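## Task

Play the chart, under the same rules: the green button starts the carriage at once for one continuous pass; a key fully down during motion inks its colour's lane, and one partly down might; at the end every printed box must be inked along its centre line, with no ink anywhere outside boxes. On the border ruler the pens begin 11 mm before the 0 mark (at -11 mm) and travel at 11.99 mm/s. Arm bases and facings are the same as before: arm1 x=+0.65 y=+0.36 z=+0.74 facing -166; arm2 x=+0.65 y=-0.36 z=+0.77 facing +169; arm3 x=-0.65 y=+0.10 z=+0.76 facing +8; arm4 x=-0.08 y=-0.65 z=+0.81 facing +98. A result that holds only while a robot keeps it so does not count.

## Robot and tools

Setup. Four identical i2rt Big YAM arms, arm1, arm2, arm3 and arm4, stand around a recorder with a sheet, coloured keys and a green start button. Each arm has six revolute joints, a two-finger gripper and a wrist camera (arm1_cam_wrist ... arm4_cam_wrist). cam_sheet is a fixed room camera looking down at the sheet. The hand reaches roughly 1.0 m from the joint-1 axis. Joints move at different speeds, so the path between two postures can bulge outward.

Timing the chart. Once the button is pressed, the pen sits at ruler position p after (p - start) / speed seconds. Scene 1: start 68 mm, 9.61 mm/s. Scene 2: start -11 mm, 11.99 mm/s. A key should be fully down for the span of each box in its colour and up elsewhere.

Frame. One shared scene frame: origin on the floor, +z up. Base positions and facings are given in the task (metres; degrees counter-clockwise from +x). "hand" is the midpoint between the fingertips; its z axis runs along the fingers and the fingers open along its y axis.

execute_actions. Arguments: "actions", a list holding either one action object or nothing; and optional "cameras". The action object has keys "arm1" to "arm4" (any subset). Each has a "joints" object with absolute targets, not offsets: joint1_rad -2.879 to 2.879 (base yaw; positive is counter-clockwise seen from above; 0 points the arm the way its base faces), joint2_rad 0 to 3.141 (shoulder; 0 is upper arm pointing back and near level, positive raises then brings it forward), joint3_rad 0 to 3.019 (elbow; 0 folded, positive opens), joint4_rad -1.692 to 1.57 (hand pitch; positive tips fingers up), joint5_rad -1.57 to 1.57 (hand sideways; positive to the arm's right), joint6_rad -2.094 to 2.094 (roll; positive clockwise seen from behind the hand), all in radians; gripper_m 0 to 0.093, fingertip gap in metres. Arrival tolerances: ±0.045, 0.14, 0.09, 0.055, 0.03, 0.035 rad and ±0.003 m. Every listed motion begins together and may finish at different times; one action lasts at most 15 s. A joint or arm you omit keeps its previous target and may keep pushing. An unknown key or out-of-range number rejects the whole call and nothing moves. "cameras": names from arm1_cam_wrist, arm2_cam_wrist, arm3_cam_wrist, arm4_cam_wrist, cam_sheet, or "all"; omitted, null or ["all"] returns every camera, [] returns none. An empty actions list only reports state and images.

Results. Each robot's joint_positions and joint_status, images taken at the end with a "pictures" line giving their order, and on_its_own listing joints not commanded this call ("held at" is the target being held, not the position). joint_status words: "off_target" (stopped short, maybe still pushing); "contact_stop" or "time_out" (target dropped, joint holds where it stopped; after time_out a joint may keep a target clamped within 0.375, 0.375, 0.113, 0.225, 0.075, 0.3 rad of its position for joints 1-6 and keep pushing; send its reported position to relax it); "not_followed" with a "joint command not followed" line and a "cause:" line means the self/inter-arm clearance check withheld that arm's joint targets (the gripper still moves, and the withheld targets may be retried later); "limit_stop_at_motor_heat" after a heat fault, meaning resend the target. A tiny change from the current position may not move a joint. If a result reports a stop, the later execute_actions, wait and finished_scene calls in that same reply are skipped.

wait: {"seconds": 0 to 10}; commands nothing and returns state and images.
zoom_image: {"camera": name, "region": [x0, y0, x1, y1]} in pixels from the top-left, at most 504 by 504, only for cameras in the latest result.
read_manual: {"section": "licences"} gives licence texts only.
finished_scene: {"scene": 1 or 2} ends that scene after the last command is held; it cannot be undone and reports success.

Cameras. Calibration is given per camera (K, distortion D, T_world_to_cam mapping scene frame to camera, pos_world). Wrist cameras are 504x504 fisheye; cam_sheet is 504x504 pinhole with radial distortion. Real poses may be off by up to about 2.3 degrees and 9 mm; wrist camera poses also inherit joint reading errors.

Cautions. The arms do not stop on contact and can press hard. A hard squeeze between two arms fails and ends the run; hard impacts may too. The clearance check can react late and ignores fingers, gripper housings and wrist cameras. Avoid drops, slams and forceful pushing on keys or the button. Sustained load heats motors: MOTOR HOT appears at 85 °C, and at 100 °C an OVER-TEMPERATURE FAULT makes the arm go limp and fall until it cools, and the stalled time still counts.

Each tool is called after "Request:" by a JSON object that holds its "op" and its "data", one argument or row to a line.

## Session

Request:
{"op": "execute_actions", "data": {
  "actions": []
}}

Scene clock: 0.00 s.
arm1.joint_positions: joint1_rad=+0.841 joint2_rad=+0.423 joint3_rad=+1.662 joint4_rad=-1.386 joint5_rad=+0.049 joint6_rad=-0.514 gripper_m=+0.094
arm1.joint_status: not commanded
arm1.hand: x=+0.5999 y=+0.2991 z=+1.4162 quat_wxyz=(-0.167, -0.545, -0.530, +0.628) (m; scene frame)
arm2.joint_positions: joint1_rad=+0.913 joint2_rad=+0.575 joint3_rad=+1.697 joint4_rad=-1.325 joint5_rad=+0.052 joint6_rad=+0.459 gripper_m=+0.095
arm2.joint_status: not commanded
arm2.hand: x=+0.5348 y=-0.4490 z=+1.4556 quat_wxyz=(+0.333, +0.770, +0.082, -0.539) (m; scene frame)
arm3.joint_positions: joint1_rad=+0.213 joint2_rad=+0.602 joint3_rad=+1.333 joint4_rad=-1.416 joint5_rad=+0.166 joint6_rad=+0.208 gripper_m=+0.095
arm3.joint_status: not commanded
arm3.hand: x=-0.4348 y=+0.1508 z=+1.2674 quat_wxyz=(-0.433, +0.031, -0.900, -0.046) (m; scene frame)
arm4.joint_positions: joint1_rad=+0.406 joint2_rad=+0.573 joint3_rad=+1.627 joint4_rad=-1.385 joint5_rad=+0.017 joint6_rad=-0.559 gripper_m=+0.094
arm4.joint_status: not commanded
arm4.hand: x=-0.1536 y=-0.5040 z=+1.4503 quat_wxyz=(-0.414, +0.790, -0.198, -0.406) (m; scene frame)
pictures: arm1_cam_wrist, arm2_cam_wrist, arm3_cam_wrist, arm4_cam_wrist, cam_sheet
camera_calibration (this result's frames):
arm1_cam_wrist: T_world_to_cam=[[-0.785877, 0.375551, 0.491283, -0.333681], [0.000440101, 0.794804, -0.606866, 0.629924], [-0.618383, -0.476706, -0.624783, 1.52391], [0, 0, 0, 1]] pos_world=[0.67985, 0.351104, 1.49832]
arm2_cam_wrist: T_world_to_cam=[[-0.474694, 0.757471, -0.448223, 1.24463], [0.793814, 0.148491, -0.589754, 0.503944], [-0.380164, -0.635758, -0.671779, 1.01722], [0, 0, 0, 1]] pos_world=[0.577488, -0.370894, 1.53842]
arm3_cam_wrist: T_world_to_cam=[[0.093887, -0.993736, -0.0606191, 0.265681], [-0.961735, -0.074785, -0.263578, -0.0676171], [0.257394, 0.0830461, -0.962731, 1.44506], [0, 0, 0, 1]] pos_world=[-0.461923, 0.138954, 1.38949]
arm4_cam_wrist: T_world_to_cam=[[0.649801, 0.577377, 0.494363, -0.328526], [0.75948, -0.466826, -0.45306, 0.541797], [-0.0308051, 0.669857, -0.741851, 1.53467], [0, 0, 0, 1]] pos_world=[-0.150732, -0.585402, 1.54637]
Images, in order (width x height): arm1_cam_wrist 504x504, arm2_cam_wrist 504x504, arm3_cam_wrist 504x504, arm4_cam_wrist 504x504, cam_sheet 504x504.

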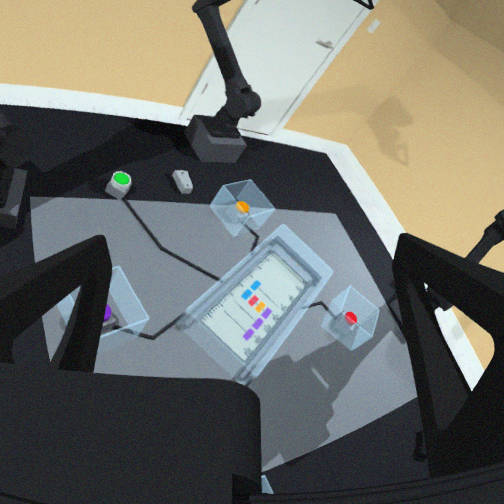

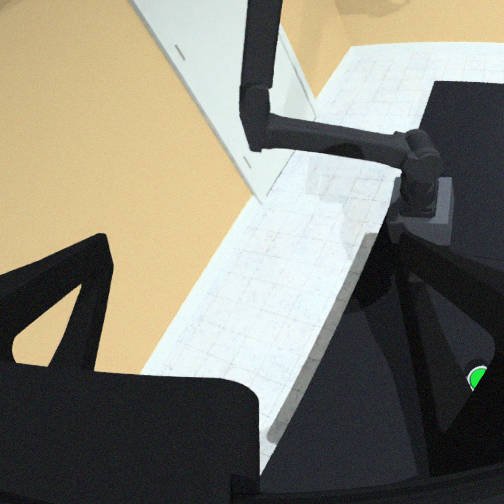

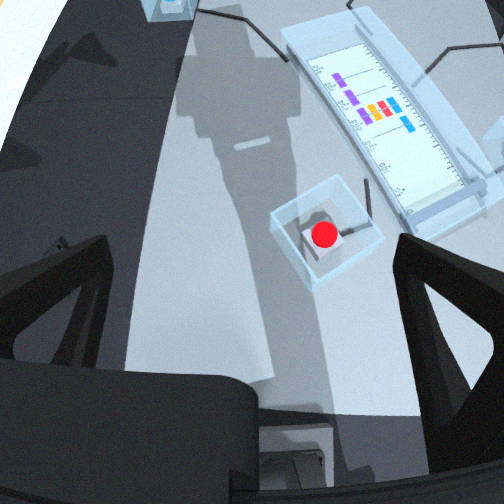

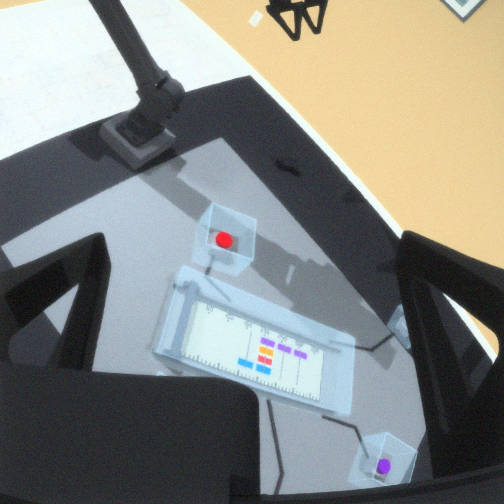

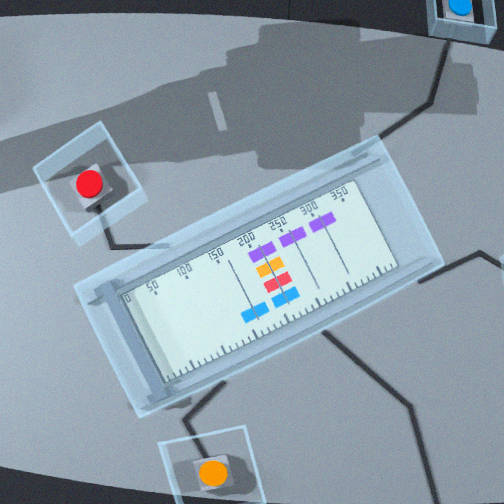

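Request:
{"op": "zoom_image", "data": {
  "camera": "cam_sheet",
  "region": [200, 170, 410, 360]
}}

Request:
{"op": "zoom_image", "data": {
  "camera": "cam_sheet",
  "region": [90, 220, 300, 410]
}}

Region (200, 170, 410, 360) of cam_sheet's 504x504 image, scaled by 2.400, with more detail than that image has; it fills the top 456 rows of this view, and the rest is white.

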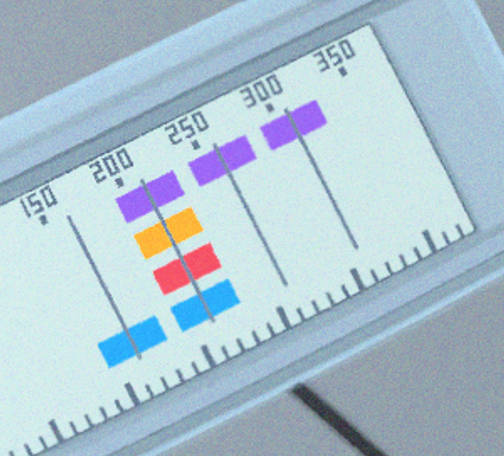

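Region (90, 220, 300, 410) of cam_sheet's 504x504 image, scaled by 2.400, with more detail than that image has; it fills the top 456 rows of this view, and the rest is white.

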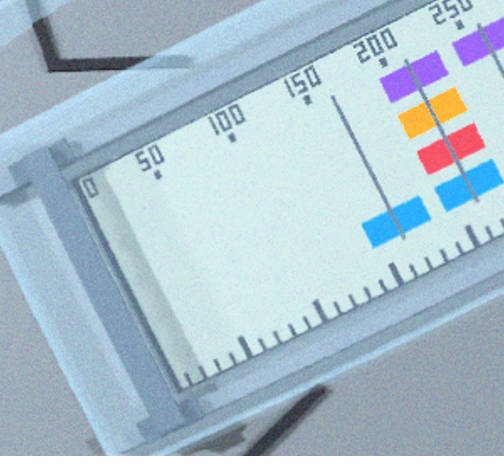

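Request:
{"op": "execute_actions", "data": {
  "actions": [
    {"arm1":{"joints":{"joint1_rad":-0.41,"joint2_rad":1.377,"joint3_rad":1.045,"joint4_rad":-1.225,"joint5_rad":0,"joint6_rad":0,"gripper_m":0}},"arm2":{"joints":{"joint1_rad":0.417,"joint2_rad":1.328,"joint3_rad":0.92,"joint4_rad":-1.14,"joint5_rad":0,"joint6_rad":0,"gripper_m":0}},"arm3":{"joints":{"joint1_rad":-0.186,"joint2_rad":1.437,"joint3_rad":1.03,"joint4_rad":-1.145,"joint5_rad":0,"joint6_rad":0,"gripper_m":0}},"arm4":{"joints":{"joint1_rad":-0.2,"joint2_rad":1.313,"joint3_rad":0.80,"joint4_rad":-1.035,"joint5_rad":0,"joint6_rad":0,"gripper_m":0}}}
  ]
}}

Scene clock: 30.57 s.
arm1.joint_positions: joint1_rad=-0.409 joint2_rad=+1.352 joint3_rad=+1.034 joint4_rad=-1.217 joint5_rad=-0.001 joint6_rad=-0.010 gripper_m=+0.001
arm1.joint_status: all done
arm1.hand: x=+0.2762 y=+0.4242 z=+0.8891 quat_wxyz=(+0.003, -0.997, +0.080, +0.012) (m; scene frame)
arm2.joint_positions: joint1_rad=+0.413 joint2_rad=+1.329 joint3_rad=+0.906 joint4_rad=-1.140 joint5_rad=+0.001 joint6_rad=+0.013 gripper_m=+0.001
arm2.joint_status: all done
arm2.hand: x=+0.3109 y=-0.4332 z=+0.8799 quat_wxyz=(+0.000, +0.995, +0.100, -0.005) (m; scene frame)
arm3.joint_positions: joint1_rad=-0.183 joint2_rad=+1.430 joint3_rad=+1.021 joint4_rad=-1.154 joint5_rad=+0.005 joint6_rad=+0.011 gripper_m=+0.001
arm3.joint_status: all done
arm3.hand: x=-0.2626 y=+0.0831 z=+0.8837 quat_wxyz=(-0.006, -0.026, -1.000, +0.004) (m; scene frame)
arm4.joint_positions: joint1_rad=-0.206 joint2_rad=+1.324 joint3_rad=+0.793 joint4_rad=-1.037 joint5_rad=+0.000 joint6_rad=-0.012 gripper_m=+0.001
arm4.joint_status: all done
arm4.hand: x=-0.0565 y=-0.3251 z=+0.8777 quat_wxyz=(+0.006, +0.687, -0.727, -0.002) (m; scene frame)
pictures: arm1_cam_wrist, arm2_cam_wrist, arm3_cam_wrist, arm4_cam_wrist, cam_sheet
camera_calibration (this result's frames):
arm1_cam_wrist: T_world_to_cam=[[0.150757, 0.988571, -0.000615498, -0.457587], [0.818609, -0.124489, 0.560698, -0.663375], [0.554213, -0.0850331, -0.82802, 0.744735], [0, 0, 0, 1]] pos_world=[0.199287, 0.433102, 0.988327]
arm2_cam_wrist: T_world_to_cam=[[-0.172391, 0.985028, 0.000714987, 0.477826], [0.803645, 0.140227, 0.578353, -0.694675], [0.569594, 0.100277, -0.815787, 0.705709], [0, 0, 0, 1]] pos_world=[0.238677, -0.444027, 0.977134]
arm3_cam_wrist: T_world_to_cam=[[-0.0563779, -0.9984, 0.00437711, 0.0625092], [-0.812532, 0.048429, 0.580901, -0.72551], [-0.580183, 0.0291934, -0.813963, 0.689979], [0, 0, 0, 1]] pos_world=[-0.185662, 0.0774021, 0.982792]
arm4_cam_wrist: T_world_to_cam=[[0.998365, -0.0565191, -0.00853397, 0.0431251], [-0.0400529, -0.798249, 0.600995, -0.78591], [-0.0407799, -0.59967, -0.799208, 0.630066], [0, 0, 0, 1]] pos_world=[-0.0488386, -0.247082, 0.976249]
Images, in order (width x height): arm1_cam_wrist 504x504, arm2_cam_wrist 504x504, arm3_cam_wrist 504x504, arm4_cam_wrist 504x504, cam_sheet 504x504.

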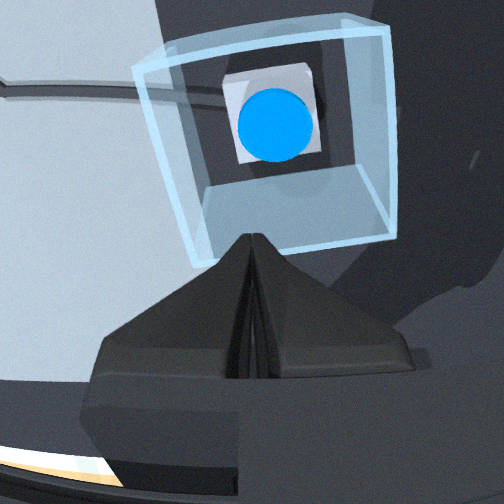

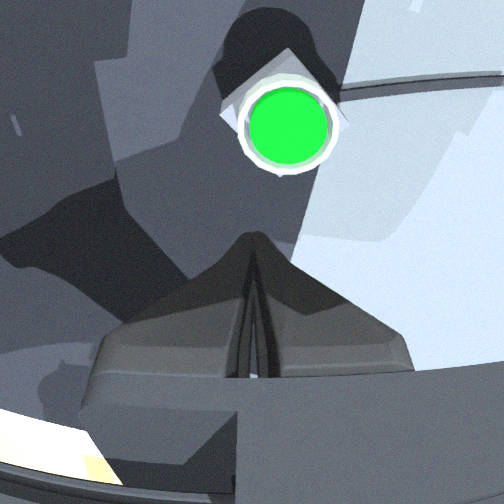

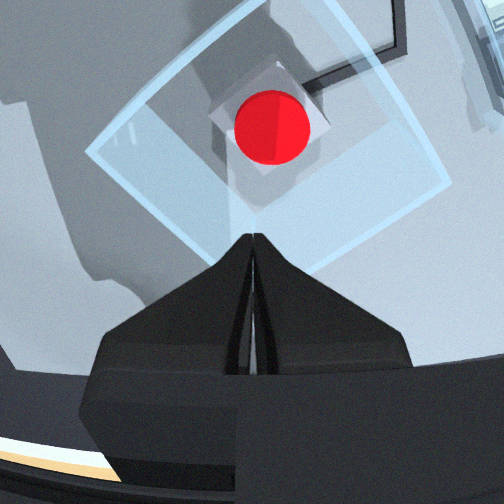

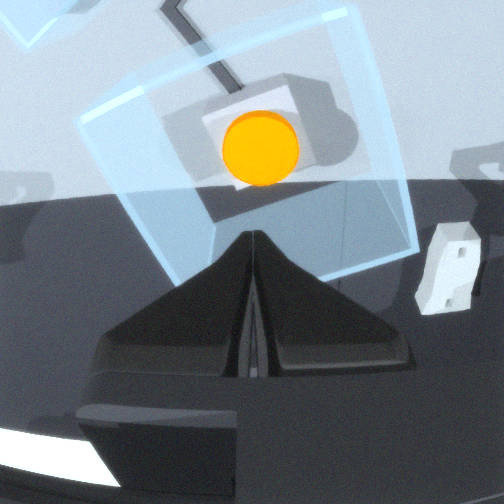

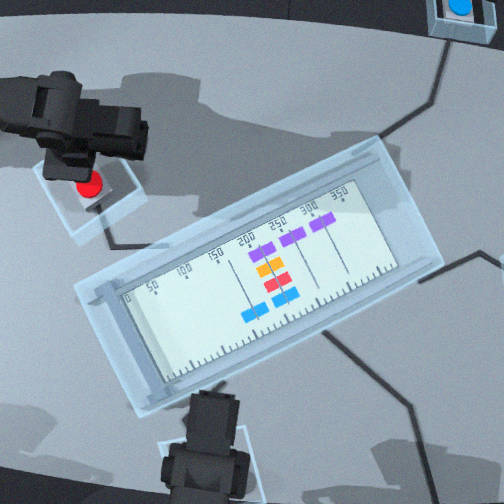

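Request:
{"op": "execute_actions", "data": {
  "actions": [
    {"arm1":{"joints":{"joint1_rad":-0.437,"joint2_rad":1.467,"joint3_rad":0.95,"joint4_rad":-1.027}},"arm2":{"joints":{"joint1_rad":-0.79,"joint2_rad":1.40,"joint3_rad":1.03,"joint4_rad":-1.16}},"arm3":{"joints":{"joint1_rad":-0.226,"joint2_rad":1.538,"joint3_rad":0.911,"joint4_rad":-0.917}},"arm4":{"joints":{"joint1_rad":-0.231,"joint2_rad":1.437,"joint3_rad":0.66,"joint4_rad":-0.765}}}
  ]
}}

Scene clock: 43.43 s.
arm1.joint_positions: joint1_rad=-0.430 joint2_rad=+1.466 joint3_rad=+0.949 joint4_rad=-1.037 joint5_rad=-0.001 joint6_rad=-0.010 gripper_m=+0.001
arm1.joint_status: all done
arm1.hand: x=+0.2702 y=+0.4337 z=+0.8191 quat_wxyz=(+0.002, -0.996, +0.091, +0.002) (m; scene frame)
arm2.joint_positions: joint1_rad=-0.791 joint2_rad=+1.402 joint3_rad=+0.995 joint4_rad=-1.156 joint5_rad=+0.001 joint6_rad=+0.012 gripper_m=+0.001
arm2.joint_status: all done
arm2.hand: x=+0.4437 y=-0.0436 z=+0.8859 quat_wxyz=(-0.002, +0.877, -0.480, -0.005) (m; scene frame)
arm3.joint_positions: joint1_rad=-0.219 joint2_rad=+1.546 joint3_rad=+0.900 joint4_rad=-0.927 joint5_rad=+0.004 joint6_rad=+0.010 gripper_m=+0.001
arm3.joint_status: all done
arm3.hand: x=-0.2666 y=+0.0691 z=+0.8013 quat_wxyz=(-0.001, -0.044, -0.999, +0.003) (m; scene frame)
arm4.joint_positions: joint1_rad=-0.223 joint2_rad=+1.451 joint3_rad=+0.641 joint4_rad=-0.775 joint5_rad=+0.000 joint6_rad=-0.011 gripper_m=+0.001
arm4.joint_status: all done
arm4.hand: x=-0.0538 y=-0.3472 z=+0.7950 quat_wxyz=(+0.012, +0.680, -0.733, +0.004) (m; scene frame)
pictures: arm1_cam_wrist, arm2_cam_wrist, arm3_cam_wrist, arm4_cam_wrist, cam_sheet
camera_calibration (this result's frames):
arm1_cam_wrist: T_world_to_cam=[[0.17119, 0.985238, -0.00074527, -0.470036], [0.80546, -0.139517, 0.575994, -0.620477], [0.567388, -0.0992045, -0.817453, 0.684822], [0, 0, 0, 1]] pos_world=[0.191675, 0.444468, 0.916851]
arm2_cam_wrist: T_world_to_cam=[[0.857056, 0.515217, -0.0023762, -0.357538], [0.421168, -0.697935, 0.579228, -0.727117], [0.29677, -0.497432, -0.815162, 0.690272], [0, 0, 0, 1]] pos_world=[0.407817, 0.0200926, 0.983]
arm3_cam_wrist: T_world_to_cam=[[-0.0924891, -0.995706, 0.00400432, 0.0391102], [-0.804076, 0.0770598, 0.589511, -0.686833], [-0.587288, 0.0513036, -0.80775, 0.612629], [0, 0, 0, 1]] pos_world=[-0.188859, 0.0604394, 0.89959]
arm4_cam_wrist: T_world_to_cam=[[0.99725, -0.073615, -0.00855952, 0.0324808], [-0.0528532, -0.787405, 0.614166, -0.761109], [-0.0519517, -0.612025, -0.78913, 0.537911], [0, 0, 0, 1]] pos_world=[-0.0446731, -0.267694, 0.892207]
Images, in order (width x height): arm1_cam_wrist 504x504, arm2_cam_wrist 504x504, arm3_cam_wrist 504x504, arm4_cam_wrist 504x504, cam_sheet 504x504.

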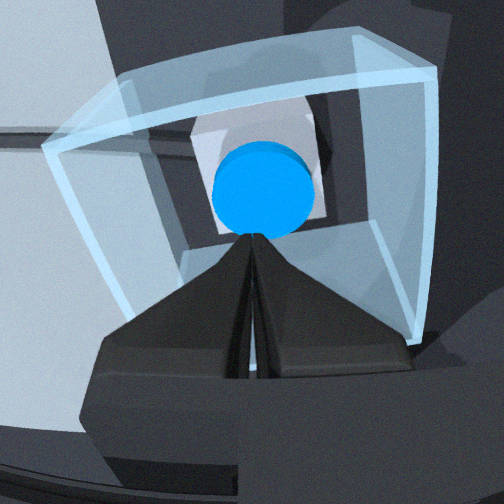

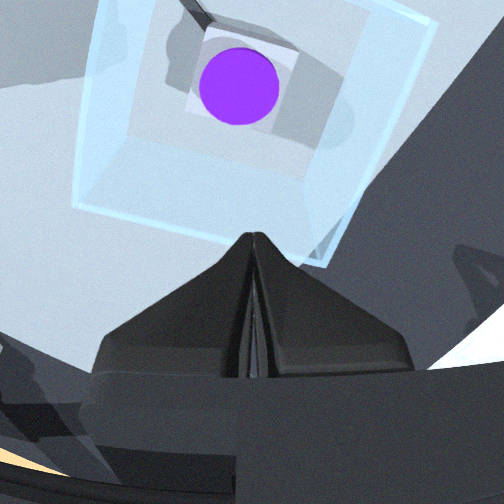

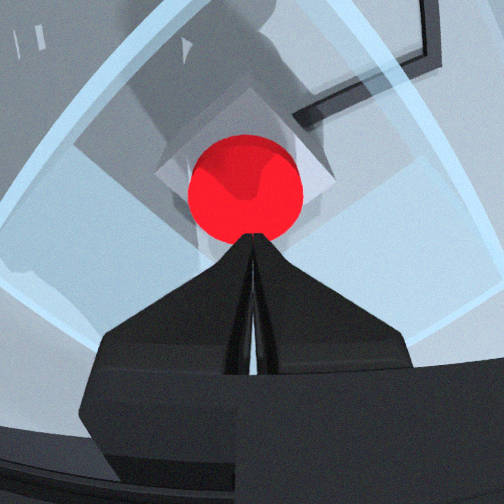

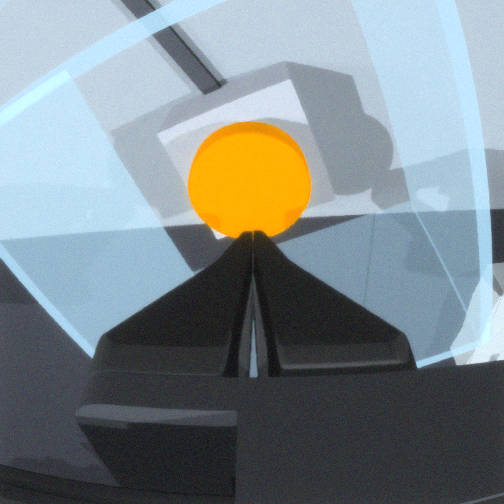

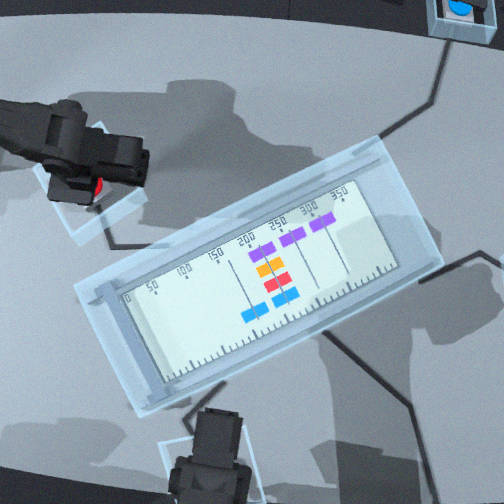

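Request:
{"op": "execute_actions", "data": {
  "actions": [
    {"arm2":{"joints":{"joint1_rad":-0.775,"joint2_rad":1.557,"joint3_rad":0.945,"joint4_rad":-0.924}}}
  ],
  "cameras": ["arm2_cam_wrist"]
}}

Request:
{"op": "execute_actions", "data": {
  "actions": [
    {"arm1":{"joints":{"joint2_rad":1.62,"joint3_rad":0.95,"joint4_rad":-0.975}},"arm2":{"joints":{"joint2_rad":1.68,"joint3_rad":0.935,"joint4_rad":-0.875}},"arm3":{"joints":{"joint2_rad":1.675,"joint3_rad":0.90,"joint4_rad":-0.87}},"arm4":{"joints":{"joint2_rad":1.59,"joint3_rad":0.645,"joint4_rad":-0.69}}}
  ]
}}

Request:
{"op": "execute_actions", "data": {
  "actions": [
    {"arm1":{"joints":{"joint2_rad":1.47,"joint3_rad":0.95,"joint4_rad":-1.045}},"arm2":{"joints":{"joint2_rad":1.55,"joint3_rad":0.935,"joint4_rad":-0.94}},"arm3":{"joints":{"joint2_rad":1.54,"joint3_rad":0.90,"joint4_rad":-0.935}},"arm4":{"joints":{"joint2_rad":1.44,"joint3_rad":0.645,"joint4_rad":-0.78}}}
  ],
  "cameras": []
}}

Scene clock: 53.37 s.
arm1.joint_positions: joint1_rad=-0.430 joint2_rad=+1.466 joint3_rad=+0.949 joint4_rad=-1.037 joint5_rad=-0.001 joint6_rad=-0.010 gripper_m=+0.001
arm1.joint_status: not commanded
arm1.hand: x=+0.2702 y=+0.4337 z=+0.8191 quat_wxyz=(+0.002, -0.996, +0.091, +0.002) (m; scene frame)
arm2.joint_positions: joint1_rad=-0.784 joint2_rad=+1.566 joint3_rad=+0.936 joint4_rad=-0.933 joint5_rad=+0.001 joint6_rad=+0.012 gripper_m=+0.001
arm2.joint_status: all done
arm2.hand: x=+0.4298 y=-0.0280 z=+0.8063 quat_wxyz=(-0.002, +0.879, -0.477, -0.005) (m; scene frame)
arm3.joint_positions: joint1_rad=-0.219 joint2_rad=+1.546 joint3_rad=+0.900 joint4_rad=-0.927 joint5_rad=+0.004 joint6_rad=+0.010 gripper_m=+0.001
arm3.joint_status: not commanded
arm3.hand: x=-0.2666 y=+0.0691 z=+0.8013 quat_wxyz=(-0.001, -0.044, -0.999, +0.003) (m; scene frame)
arm4.joint_positions: joint1_rad=-0.223 joint2_rad=+1.451 joint3_rad=+0.641 joint4_rad=-0.775 joint5_rad=+0.000 joint6_rad=-0.011 gripper_m=+0.001
arm4.joint_status: not commanded
arm4.hand: x=-0.0538 y=-0.3472 z=+0.7950 quat_wxyz=(+0.012, +0.680, -0.733, +0.004) (m; scene frame)
pictures: arm2_cam_wrist
camera_calibration (this result's frames):
arm2_cam_wrist: T_world_to_cam=[[0.8533, 0.521416, -0.00236653, -0.352023], [0.426217, -0.694877, 0.579211, -0.666302], [0.300365, -0.495249, -0.815174, 0.63587], [0, 0, 0, 1]] pos_world=[0.393377, 0.0354664, 0.903441]
Images, in order (width x height): arm2_cam_wrist 504x504.

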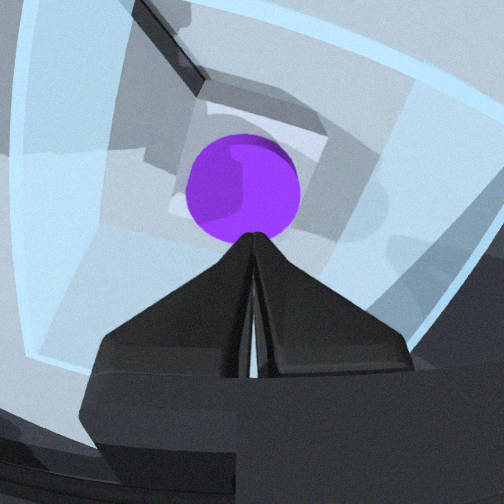

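Scene clock: 54.17 s.
arm1.joint_positions: joint1_rad=-0.430 joint2_rad=+1.583 joint3_rad=+0.958 joint4_rad=-0.983 joint5_rad=-0.001 joint6_rad=-0.010 gripper_m=+0.001
arm1.joint_status: all done
arm1.hand: x=+0.2620 y=+0.4355 z=+0.7783 quat_wxyz=(-0.001, -0.996, +0.091, -0.025) (m; scene frame)
arm2.joint_positions: joint1_rad=-0.784 joint2_rad=+1.641 joint3_rad=+0.945 joint4_rad=-0.881 joint5_rad=+0.001 joint6_rad=+0.012 gripper_m=+0.001
arm2.joint_status: all done
arm2.hand: x=+0.4245 y=-0.0203 z=+0.7804 quat_wxyz=(+0.002, +0.879, -0.477, +0.002) (m; scene frame)
arm3.joint_positions: joint1_rad=-0.219 joint2_rad=+1.624 joint3_rad=+0.912 joint4_rad=-0.879 joint5_rad=+0.004 joint6_rad=+0.010 gripper_m=+0.001
arm3.joint_status: all done
arm3.hand: x=-0.2575 y=+0.0684 z=+0.7761 quat_wxyz=(+0.008, -0.044, -0.999, +0.003) (m; scene frame)
arm4.joint_positions: joint1_rad=-0.223 joint2_rad=+1.532 joint3_rad=+0.653 joint4_rad=-0.708 joint5_rad=+0.000 joint6_rad=-0.011 gripper_m=+0.001
arm4.joint_status: all done
arm4.hand: x=-0.0531 y=-0.3367 z=+0.7743 quat_wxyz=(+0.013, +0.680, -0.733, +0.005) (m; scene frame)
pictures: arm1_cam_wrist, arm2_cam_wrist, arm3_cam_wrist, arm4_cam_wrist, cam_sheet
camera_calibration (this result's frames):
arm1_cam_wrist: T_world_to_cam=[[0.171905, 0.985112, -0.00180817, -0.469747], [0.773349, -0.133814, 0.619698, -0.618143], [0.61023, -0.107928, -0.784838, 0.623539], [0, 0, 0, 1]] pos_world=[0.17829, 0.447334, 0.87159]
arm2_cam_wrist: T_world_to_cam=[[0.853295, 0.521425, -0.00181269, -0.352076], [0.421666, -0.68799, 0.590651, -0.65057], [0.306733, -0.504764, -0.806925, 0.61083], [0, 0, 0, 1]] pos_world=[0.387386, 0.0443205, 0.876515]
arm3_cam_wrist: T_world_to_cam=[[-0.0924557, -0.995709, 0.00389393, 0.0394606], [-0.793424, 0.0760344, 0.603901, -0.672972], [-0.601606, 0.0527446, -0.79705, 0.585554], [0, 0, 0, 1]] pos_world=[-0.178031, 0.0595755, 0.872971]
arm4_cam_wrist: T_world_to_cam=[[0.997222, -0.073991, -0.0085761, 0.0322848], [-0.0530201, -0.78598, 0.615974, -0.741074], [-0.0523171, -0.613808, -0.78772, 0.526333], [0, 0, 0, 1]] pos_world=[-0.0439507, -0.257013, 0.871362]
Images, in order (width x height): arm1_cam_wrist 504x504, arm2_cam_wrist 504x504, arm3_cam_wrist 504x504, arm4_cam_wrist 504x504, cam_sheet 504x504.

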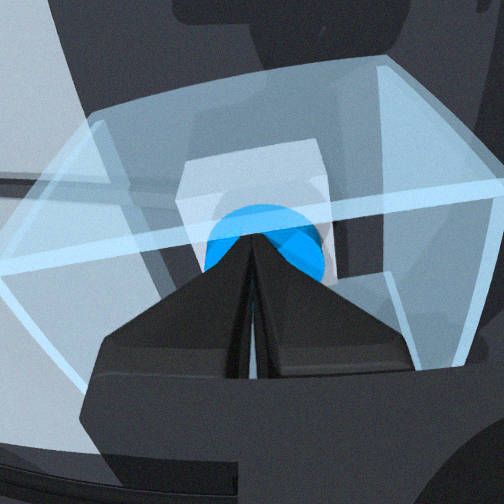

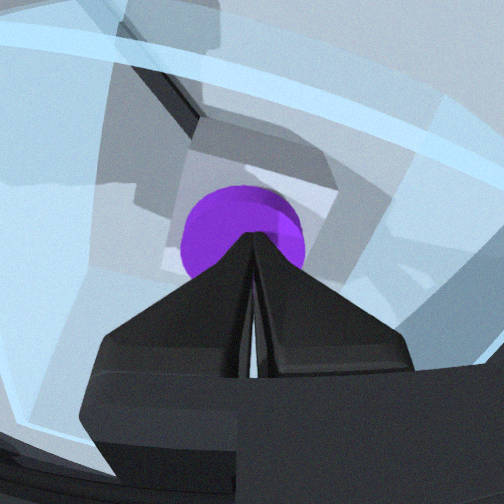

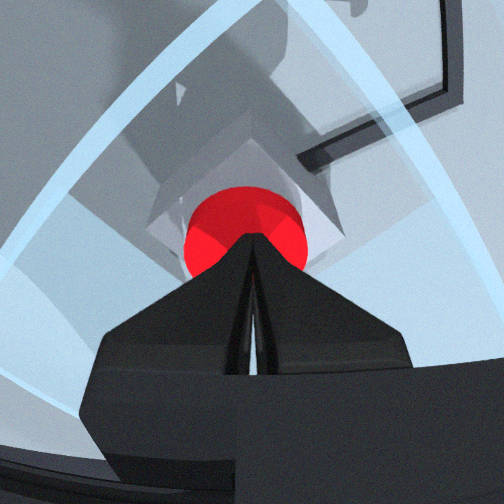

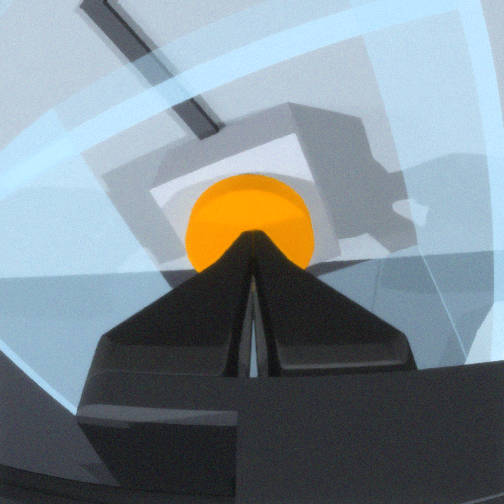

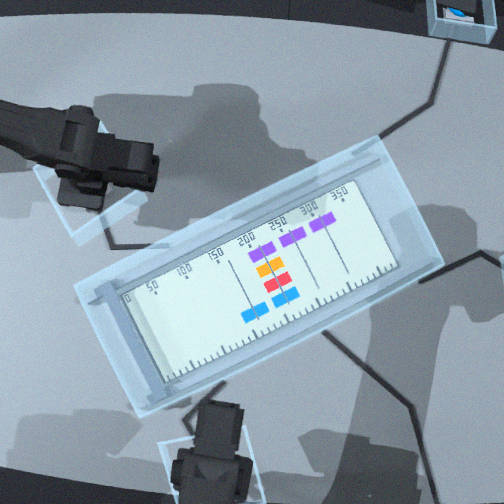

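Scene clock: 55.13 s.
arm1.joint_positions: joint1_rad=-0.430 joint2_rad=+1.469 joint3_rad=+0.957 joint4_rad=-1.036 joint5_rad=-0.001 joint6_rad=-0.010 gripper_m=+0.001
arm1.joint_status: all done
arm1.hand: x=+0.2668 y=+0.4343 z=+0.8202 quat_wxyz=(+0.002, -0.996, +0.091, +0.005) (m; scene frame)
arm2.joint_positions: joint1_rad=-0.784 joint2_rad=+1.544 joint3_rad=+0.934 joint4_rad=-0.933 joint5_rad=+0.001 joint6_rad=+0.012 gripper_m=+0.001
arm2.joint_status: all done
arm2.hand: x=+0.4293 y=-0.0272 z=+0.8137 quat_wxyz=(-0.006, +0.879, -0.477, -0.013) (m; scene frame)
arm3.joint_positions: joint1_rad=-0.219 joint2_rad=+1.535 joint3_rad=+0.903 joint4_rad=-0.926 joint5_rad=+0.004 joint6_rad=+0.010 gripper_m=+0.001
arm3.joint_status: all done
arm3.hand: x=-0.2641 y=+0.0690 z=+0.8062 quat_wxyz=(-0.008, -0.044, -0.999, +0.003) (m; scene frame)
arm4.joint_positions: joint1_rad=-0.223 joint2_rad=+1.444 joint3_rad=+0.642 joint4_rad=-0.773 joint5_rad=+0.000 joint6_rad=-0.011 gripper_m=+0.001
arm4.joint_status: all done
arm4.hand: x=-0.0536 y=-0.3451 z=+0.7973 quat_wxyz=(+0.008, +0.680, -0.733, +0.001) (m; scene frame)
pictures: none
No camera images: the call's "cameras" was empty. Leave "cameras" out to get every camera's image.

Request:
{"op": "execute_actions", "data": {
  "actions": [
    {"arm2":{"joints":{"joint2_rad":1.40,"joint3_rad":1.03,"joint4_rad":-1.16}},"arm3":{"joints":{"joint2_rad":1.72,"joint3_rad":0.90,"joint4_rad":-0.87}},"arm4":{"joints":{"joint2_rad":1.64,"joint3_rad":0.645,"joint4_rad":-0.69}}}
  ],
  "cameras": []
}}

Request:
{"op": "execute_actions", "data": {
  "actions": [
    {"arm2":{"joints":{"joint1_rad":0.354,"joint2_rad":1.328,"joint3_rad":0.92,"joint4_rad":-1.14}},"arm3":{"joints":{"joint2_rad":1.54,"joint3_rad":0.90,"joint4_rad":-0.935}},"arm4":{"joints":{"joint2_rad":1.44,"joint3_rad":0.645,"joint4_rad":-0.78}}}
  ],
  "cameras": []
}}

Request:
{"op": "execute_actions", "data": {
  "actions": [
    {"arm2":{"joints":{"joint2_rad":1.426,"joint3_rad":0.795,"joint4_rad":-0.908}}}
  ],
  "cameras": ["arm2_cam_wrist"]
}}

Scene clock: 62.50 s.
arm1.joint_positions: joint1_rad=-0.430 joint2_rad=+1.469 joint3_rad=+0.957 joint4_rad=-1.036 joint5_rad=-0.001 joint6_rad=-0.010 gripper_m=+0.001
arm1.joint_status: not commanded
arm1.hand: x=+0.2668 y=+0.4343 z=+0.8202 quat_wxyz=(+0.002, -0.996, +0.091, +0.005) (m; scene frame)
arm2.joint_positions: joint1_rad=-0.784 joint2_rad=+1.390 joint3_rad=+1.001 joint4_rad=-1.153 joint5_rad=+0.001 joint6_rad=+0.012 gripper_m=+0.001
arm2.joint_status: all done
arm2.hand: x=+0.4396 y=-0.0423 z=+0.8924 quat_wxyz=(-0.007, +0.879, -0.477, -0.014) (m; scene frame)
arm3.joint_positions: joint1_rad=-0.219 joint2_rad=+1.633 joint3_rad=+0.922 joint4_rad=-0.885 joint5_rad=+0.004 joint6_rad=+0.010 gripper_m=+0.001
arm3.joint_status: all done
arm3.hand: x=-0.2549 y=+0.0682 z=+0.7756 quat_wxyz=(+0.011, -0.044, -0.999, +0.003) (m; scene frame)
arm4.joint_positions: joint1_rad=-0.223 joint2_rad=+1.539 joint3_rad=+0.660 joint4_rad=-0.722 joint5_rad=+0.000 joint6_rad=-0.011 gripper_m=+0.001
arm4.joint_status: all done
arm4.hand: x=-0.0532 y=-0.3375 z=+0.7739 quat_wxyz=(+0.018, +0.680, -0.733, +0.010) (m; scene frame)
pictures: none
No camera images: the call's "cameras" was empty. Leave "cameras" out to get every camera's image.

Scene clock: 64.07 s.
arm1.joint_positions: joint1_rad=-0.430 joint2_rad=+1.469 joint3_rad=+0.957 joint4_rad=-1.036 joint5_rad=-0.001 joint6_rad=-0.010 gripper_m=+0.001
arm1.joint_status: not commanded
arm1.hand: x=+0.2668 y=+0.4343 z=+0.8202 quat_wxyz=(+0.002, -0.996, +0.091, +0.005) (m; scene frame)
arm2.joint_positions: joint1_rad=+0.354 joint2_rad=+1.329 joint3_rad=+0.919 joint4_rad=-1.144 joint5_rad=+0.001 joint6_rad=+0.011 gripper_m=+0.001
arm2.joint_status: all done
arm2.hand: x=+0.3028 y=-0.4135 z=+0.8846 quat_wxyz=(+0.000, +0.997, +0.072, -0.010) (m; scene frame)
arm3.joint_positions: joint1_rad=-0.219 joint2_rad=+1.535 joint3_rad=+0.902 joint4_rad=-0.927 joint5_rad=+0.004 joint6_rad=+0.010 gripper_m=+0.001
arm3.joint_status: all done
arm3.hand: x=-0.2648 y=+0.0690 z=+0.8059 quat_wxyz=(-0.007, -0.044, -0.999, +0.003) (m; scene frame)
arm4.joint_positions: joint1_rad=-0.223 joint2_rad=+1.443 joint3_rad=+0.641 joint4_rad=-0.773 joint5_rad=+0.000 joint6_rad=-0.011 gripper_m=+0.001
arm4.joint_status: all done
arm4.hand: x=-0.0536 y=-0.3458 z=+0.7971 quat_wxyz=(+0.009, +0.680, -0.733, +0.001) (m; scene frame)
pictures: none
No camera images: the call's "cameras" was empty. Leave "cameras" out to get every camera's image.

Scene clock: 65.03 s.
arm1.joint_positions: joint1_rad=-0.430 joint2_rad=+1.469 joint3_rad=+0.957 joint4_rad=-1.036 joint5_rad=-0.001 joint6_rad=-0.010 gripper_m=+0.001
arm1.joint_status: not commanded
arm1.hand: x=+0.2668 y=+0.4343 z=+0.8202 quat_wxyz=(+0.002, -0.996, +0.091, +0.005) (m; scene frame)
arm2.joint_positions: joint1_rad=+0.354 joint2_rad=+1.434 joint3_rad=+0.781 joint4_rad=-0.917 joint5_rad=+0.001 joint6_rad=+0.011 gripper_m=+0.001
arm2.joint_status: all done
arm2.hand: x=+0.3133 y=-0.4119 z=+0.8049 quat_wxyz=(-0.001, +0.997, +0.072, -0.002) (m; scene frame)
arm3.joint_positions: joint1_rad=-0.219 joint2_rad=+1.535 joint3_rad=+0.902 joint4_rad=-0.927 joint5_rad=+0.004 joint6_rad=+0.010 gripper_m=+0.001
arm3.joint_status: not commanded
arm3.hand: x=-0.2648 y=+0.0690 z=+0.8059 quat_wxyz=(-0.007, -0.044, -0.999, +0.003) (m; scene frame)
arm4.joint_positions: joint1_rad=-0.223 joint2_rad=+1.443 joint3_rad=+0.641 joint4_rad=-0.773 joint5_rad=+0.000 joint6_rad=-0.011 gripper_m=+0.001
arm4.joint_status: not commanded
arm4.hand: x=-0.0536 y=-0.3458 z=+0.7971 quat_wxyz=(+0.009, +0.680, -0.733, +0.001) (m; scene frame)
pictures: arm2_cam_wrist
camera_calibration (this result's frames):
arm2_cam_wrist: T_world_to_cam=[[-0.115779, 0.993275, 0.000832693, 0.442887], [0.806177, 0.0934802, 0.584243, -0.681031], [0.580236, 0.0683141, -0.811578, 0.62117], [0, 0, 0, 1]] pos_world=[0.239883, -0.41868, 0.901647]
Images, in order (width x height): arm2_cam_wrist 504x504.

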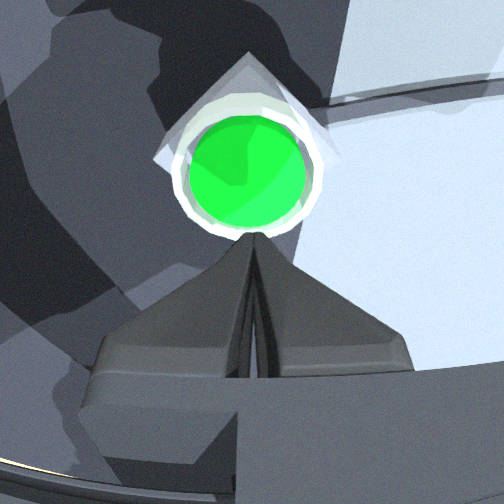

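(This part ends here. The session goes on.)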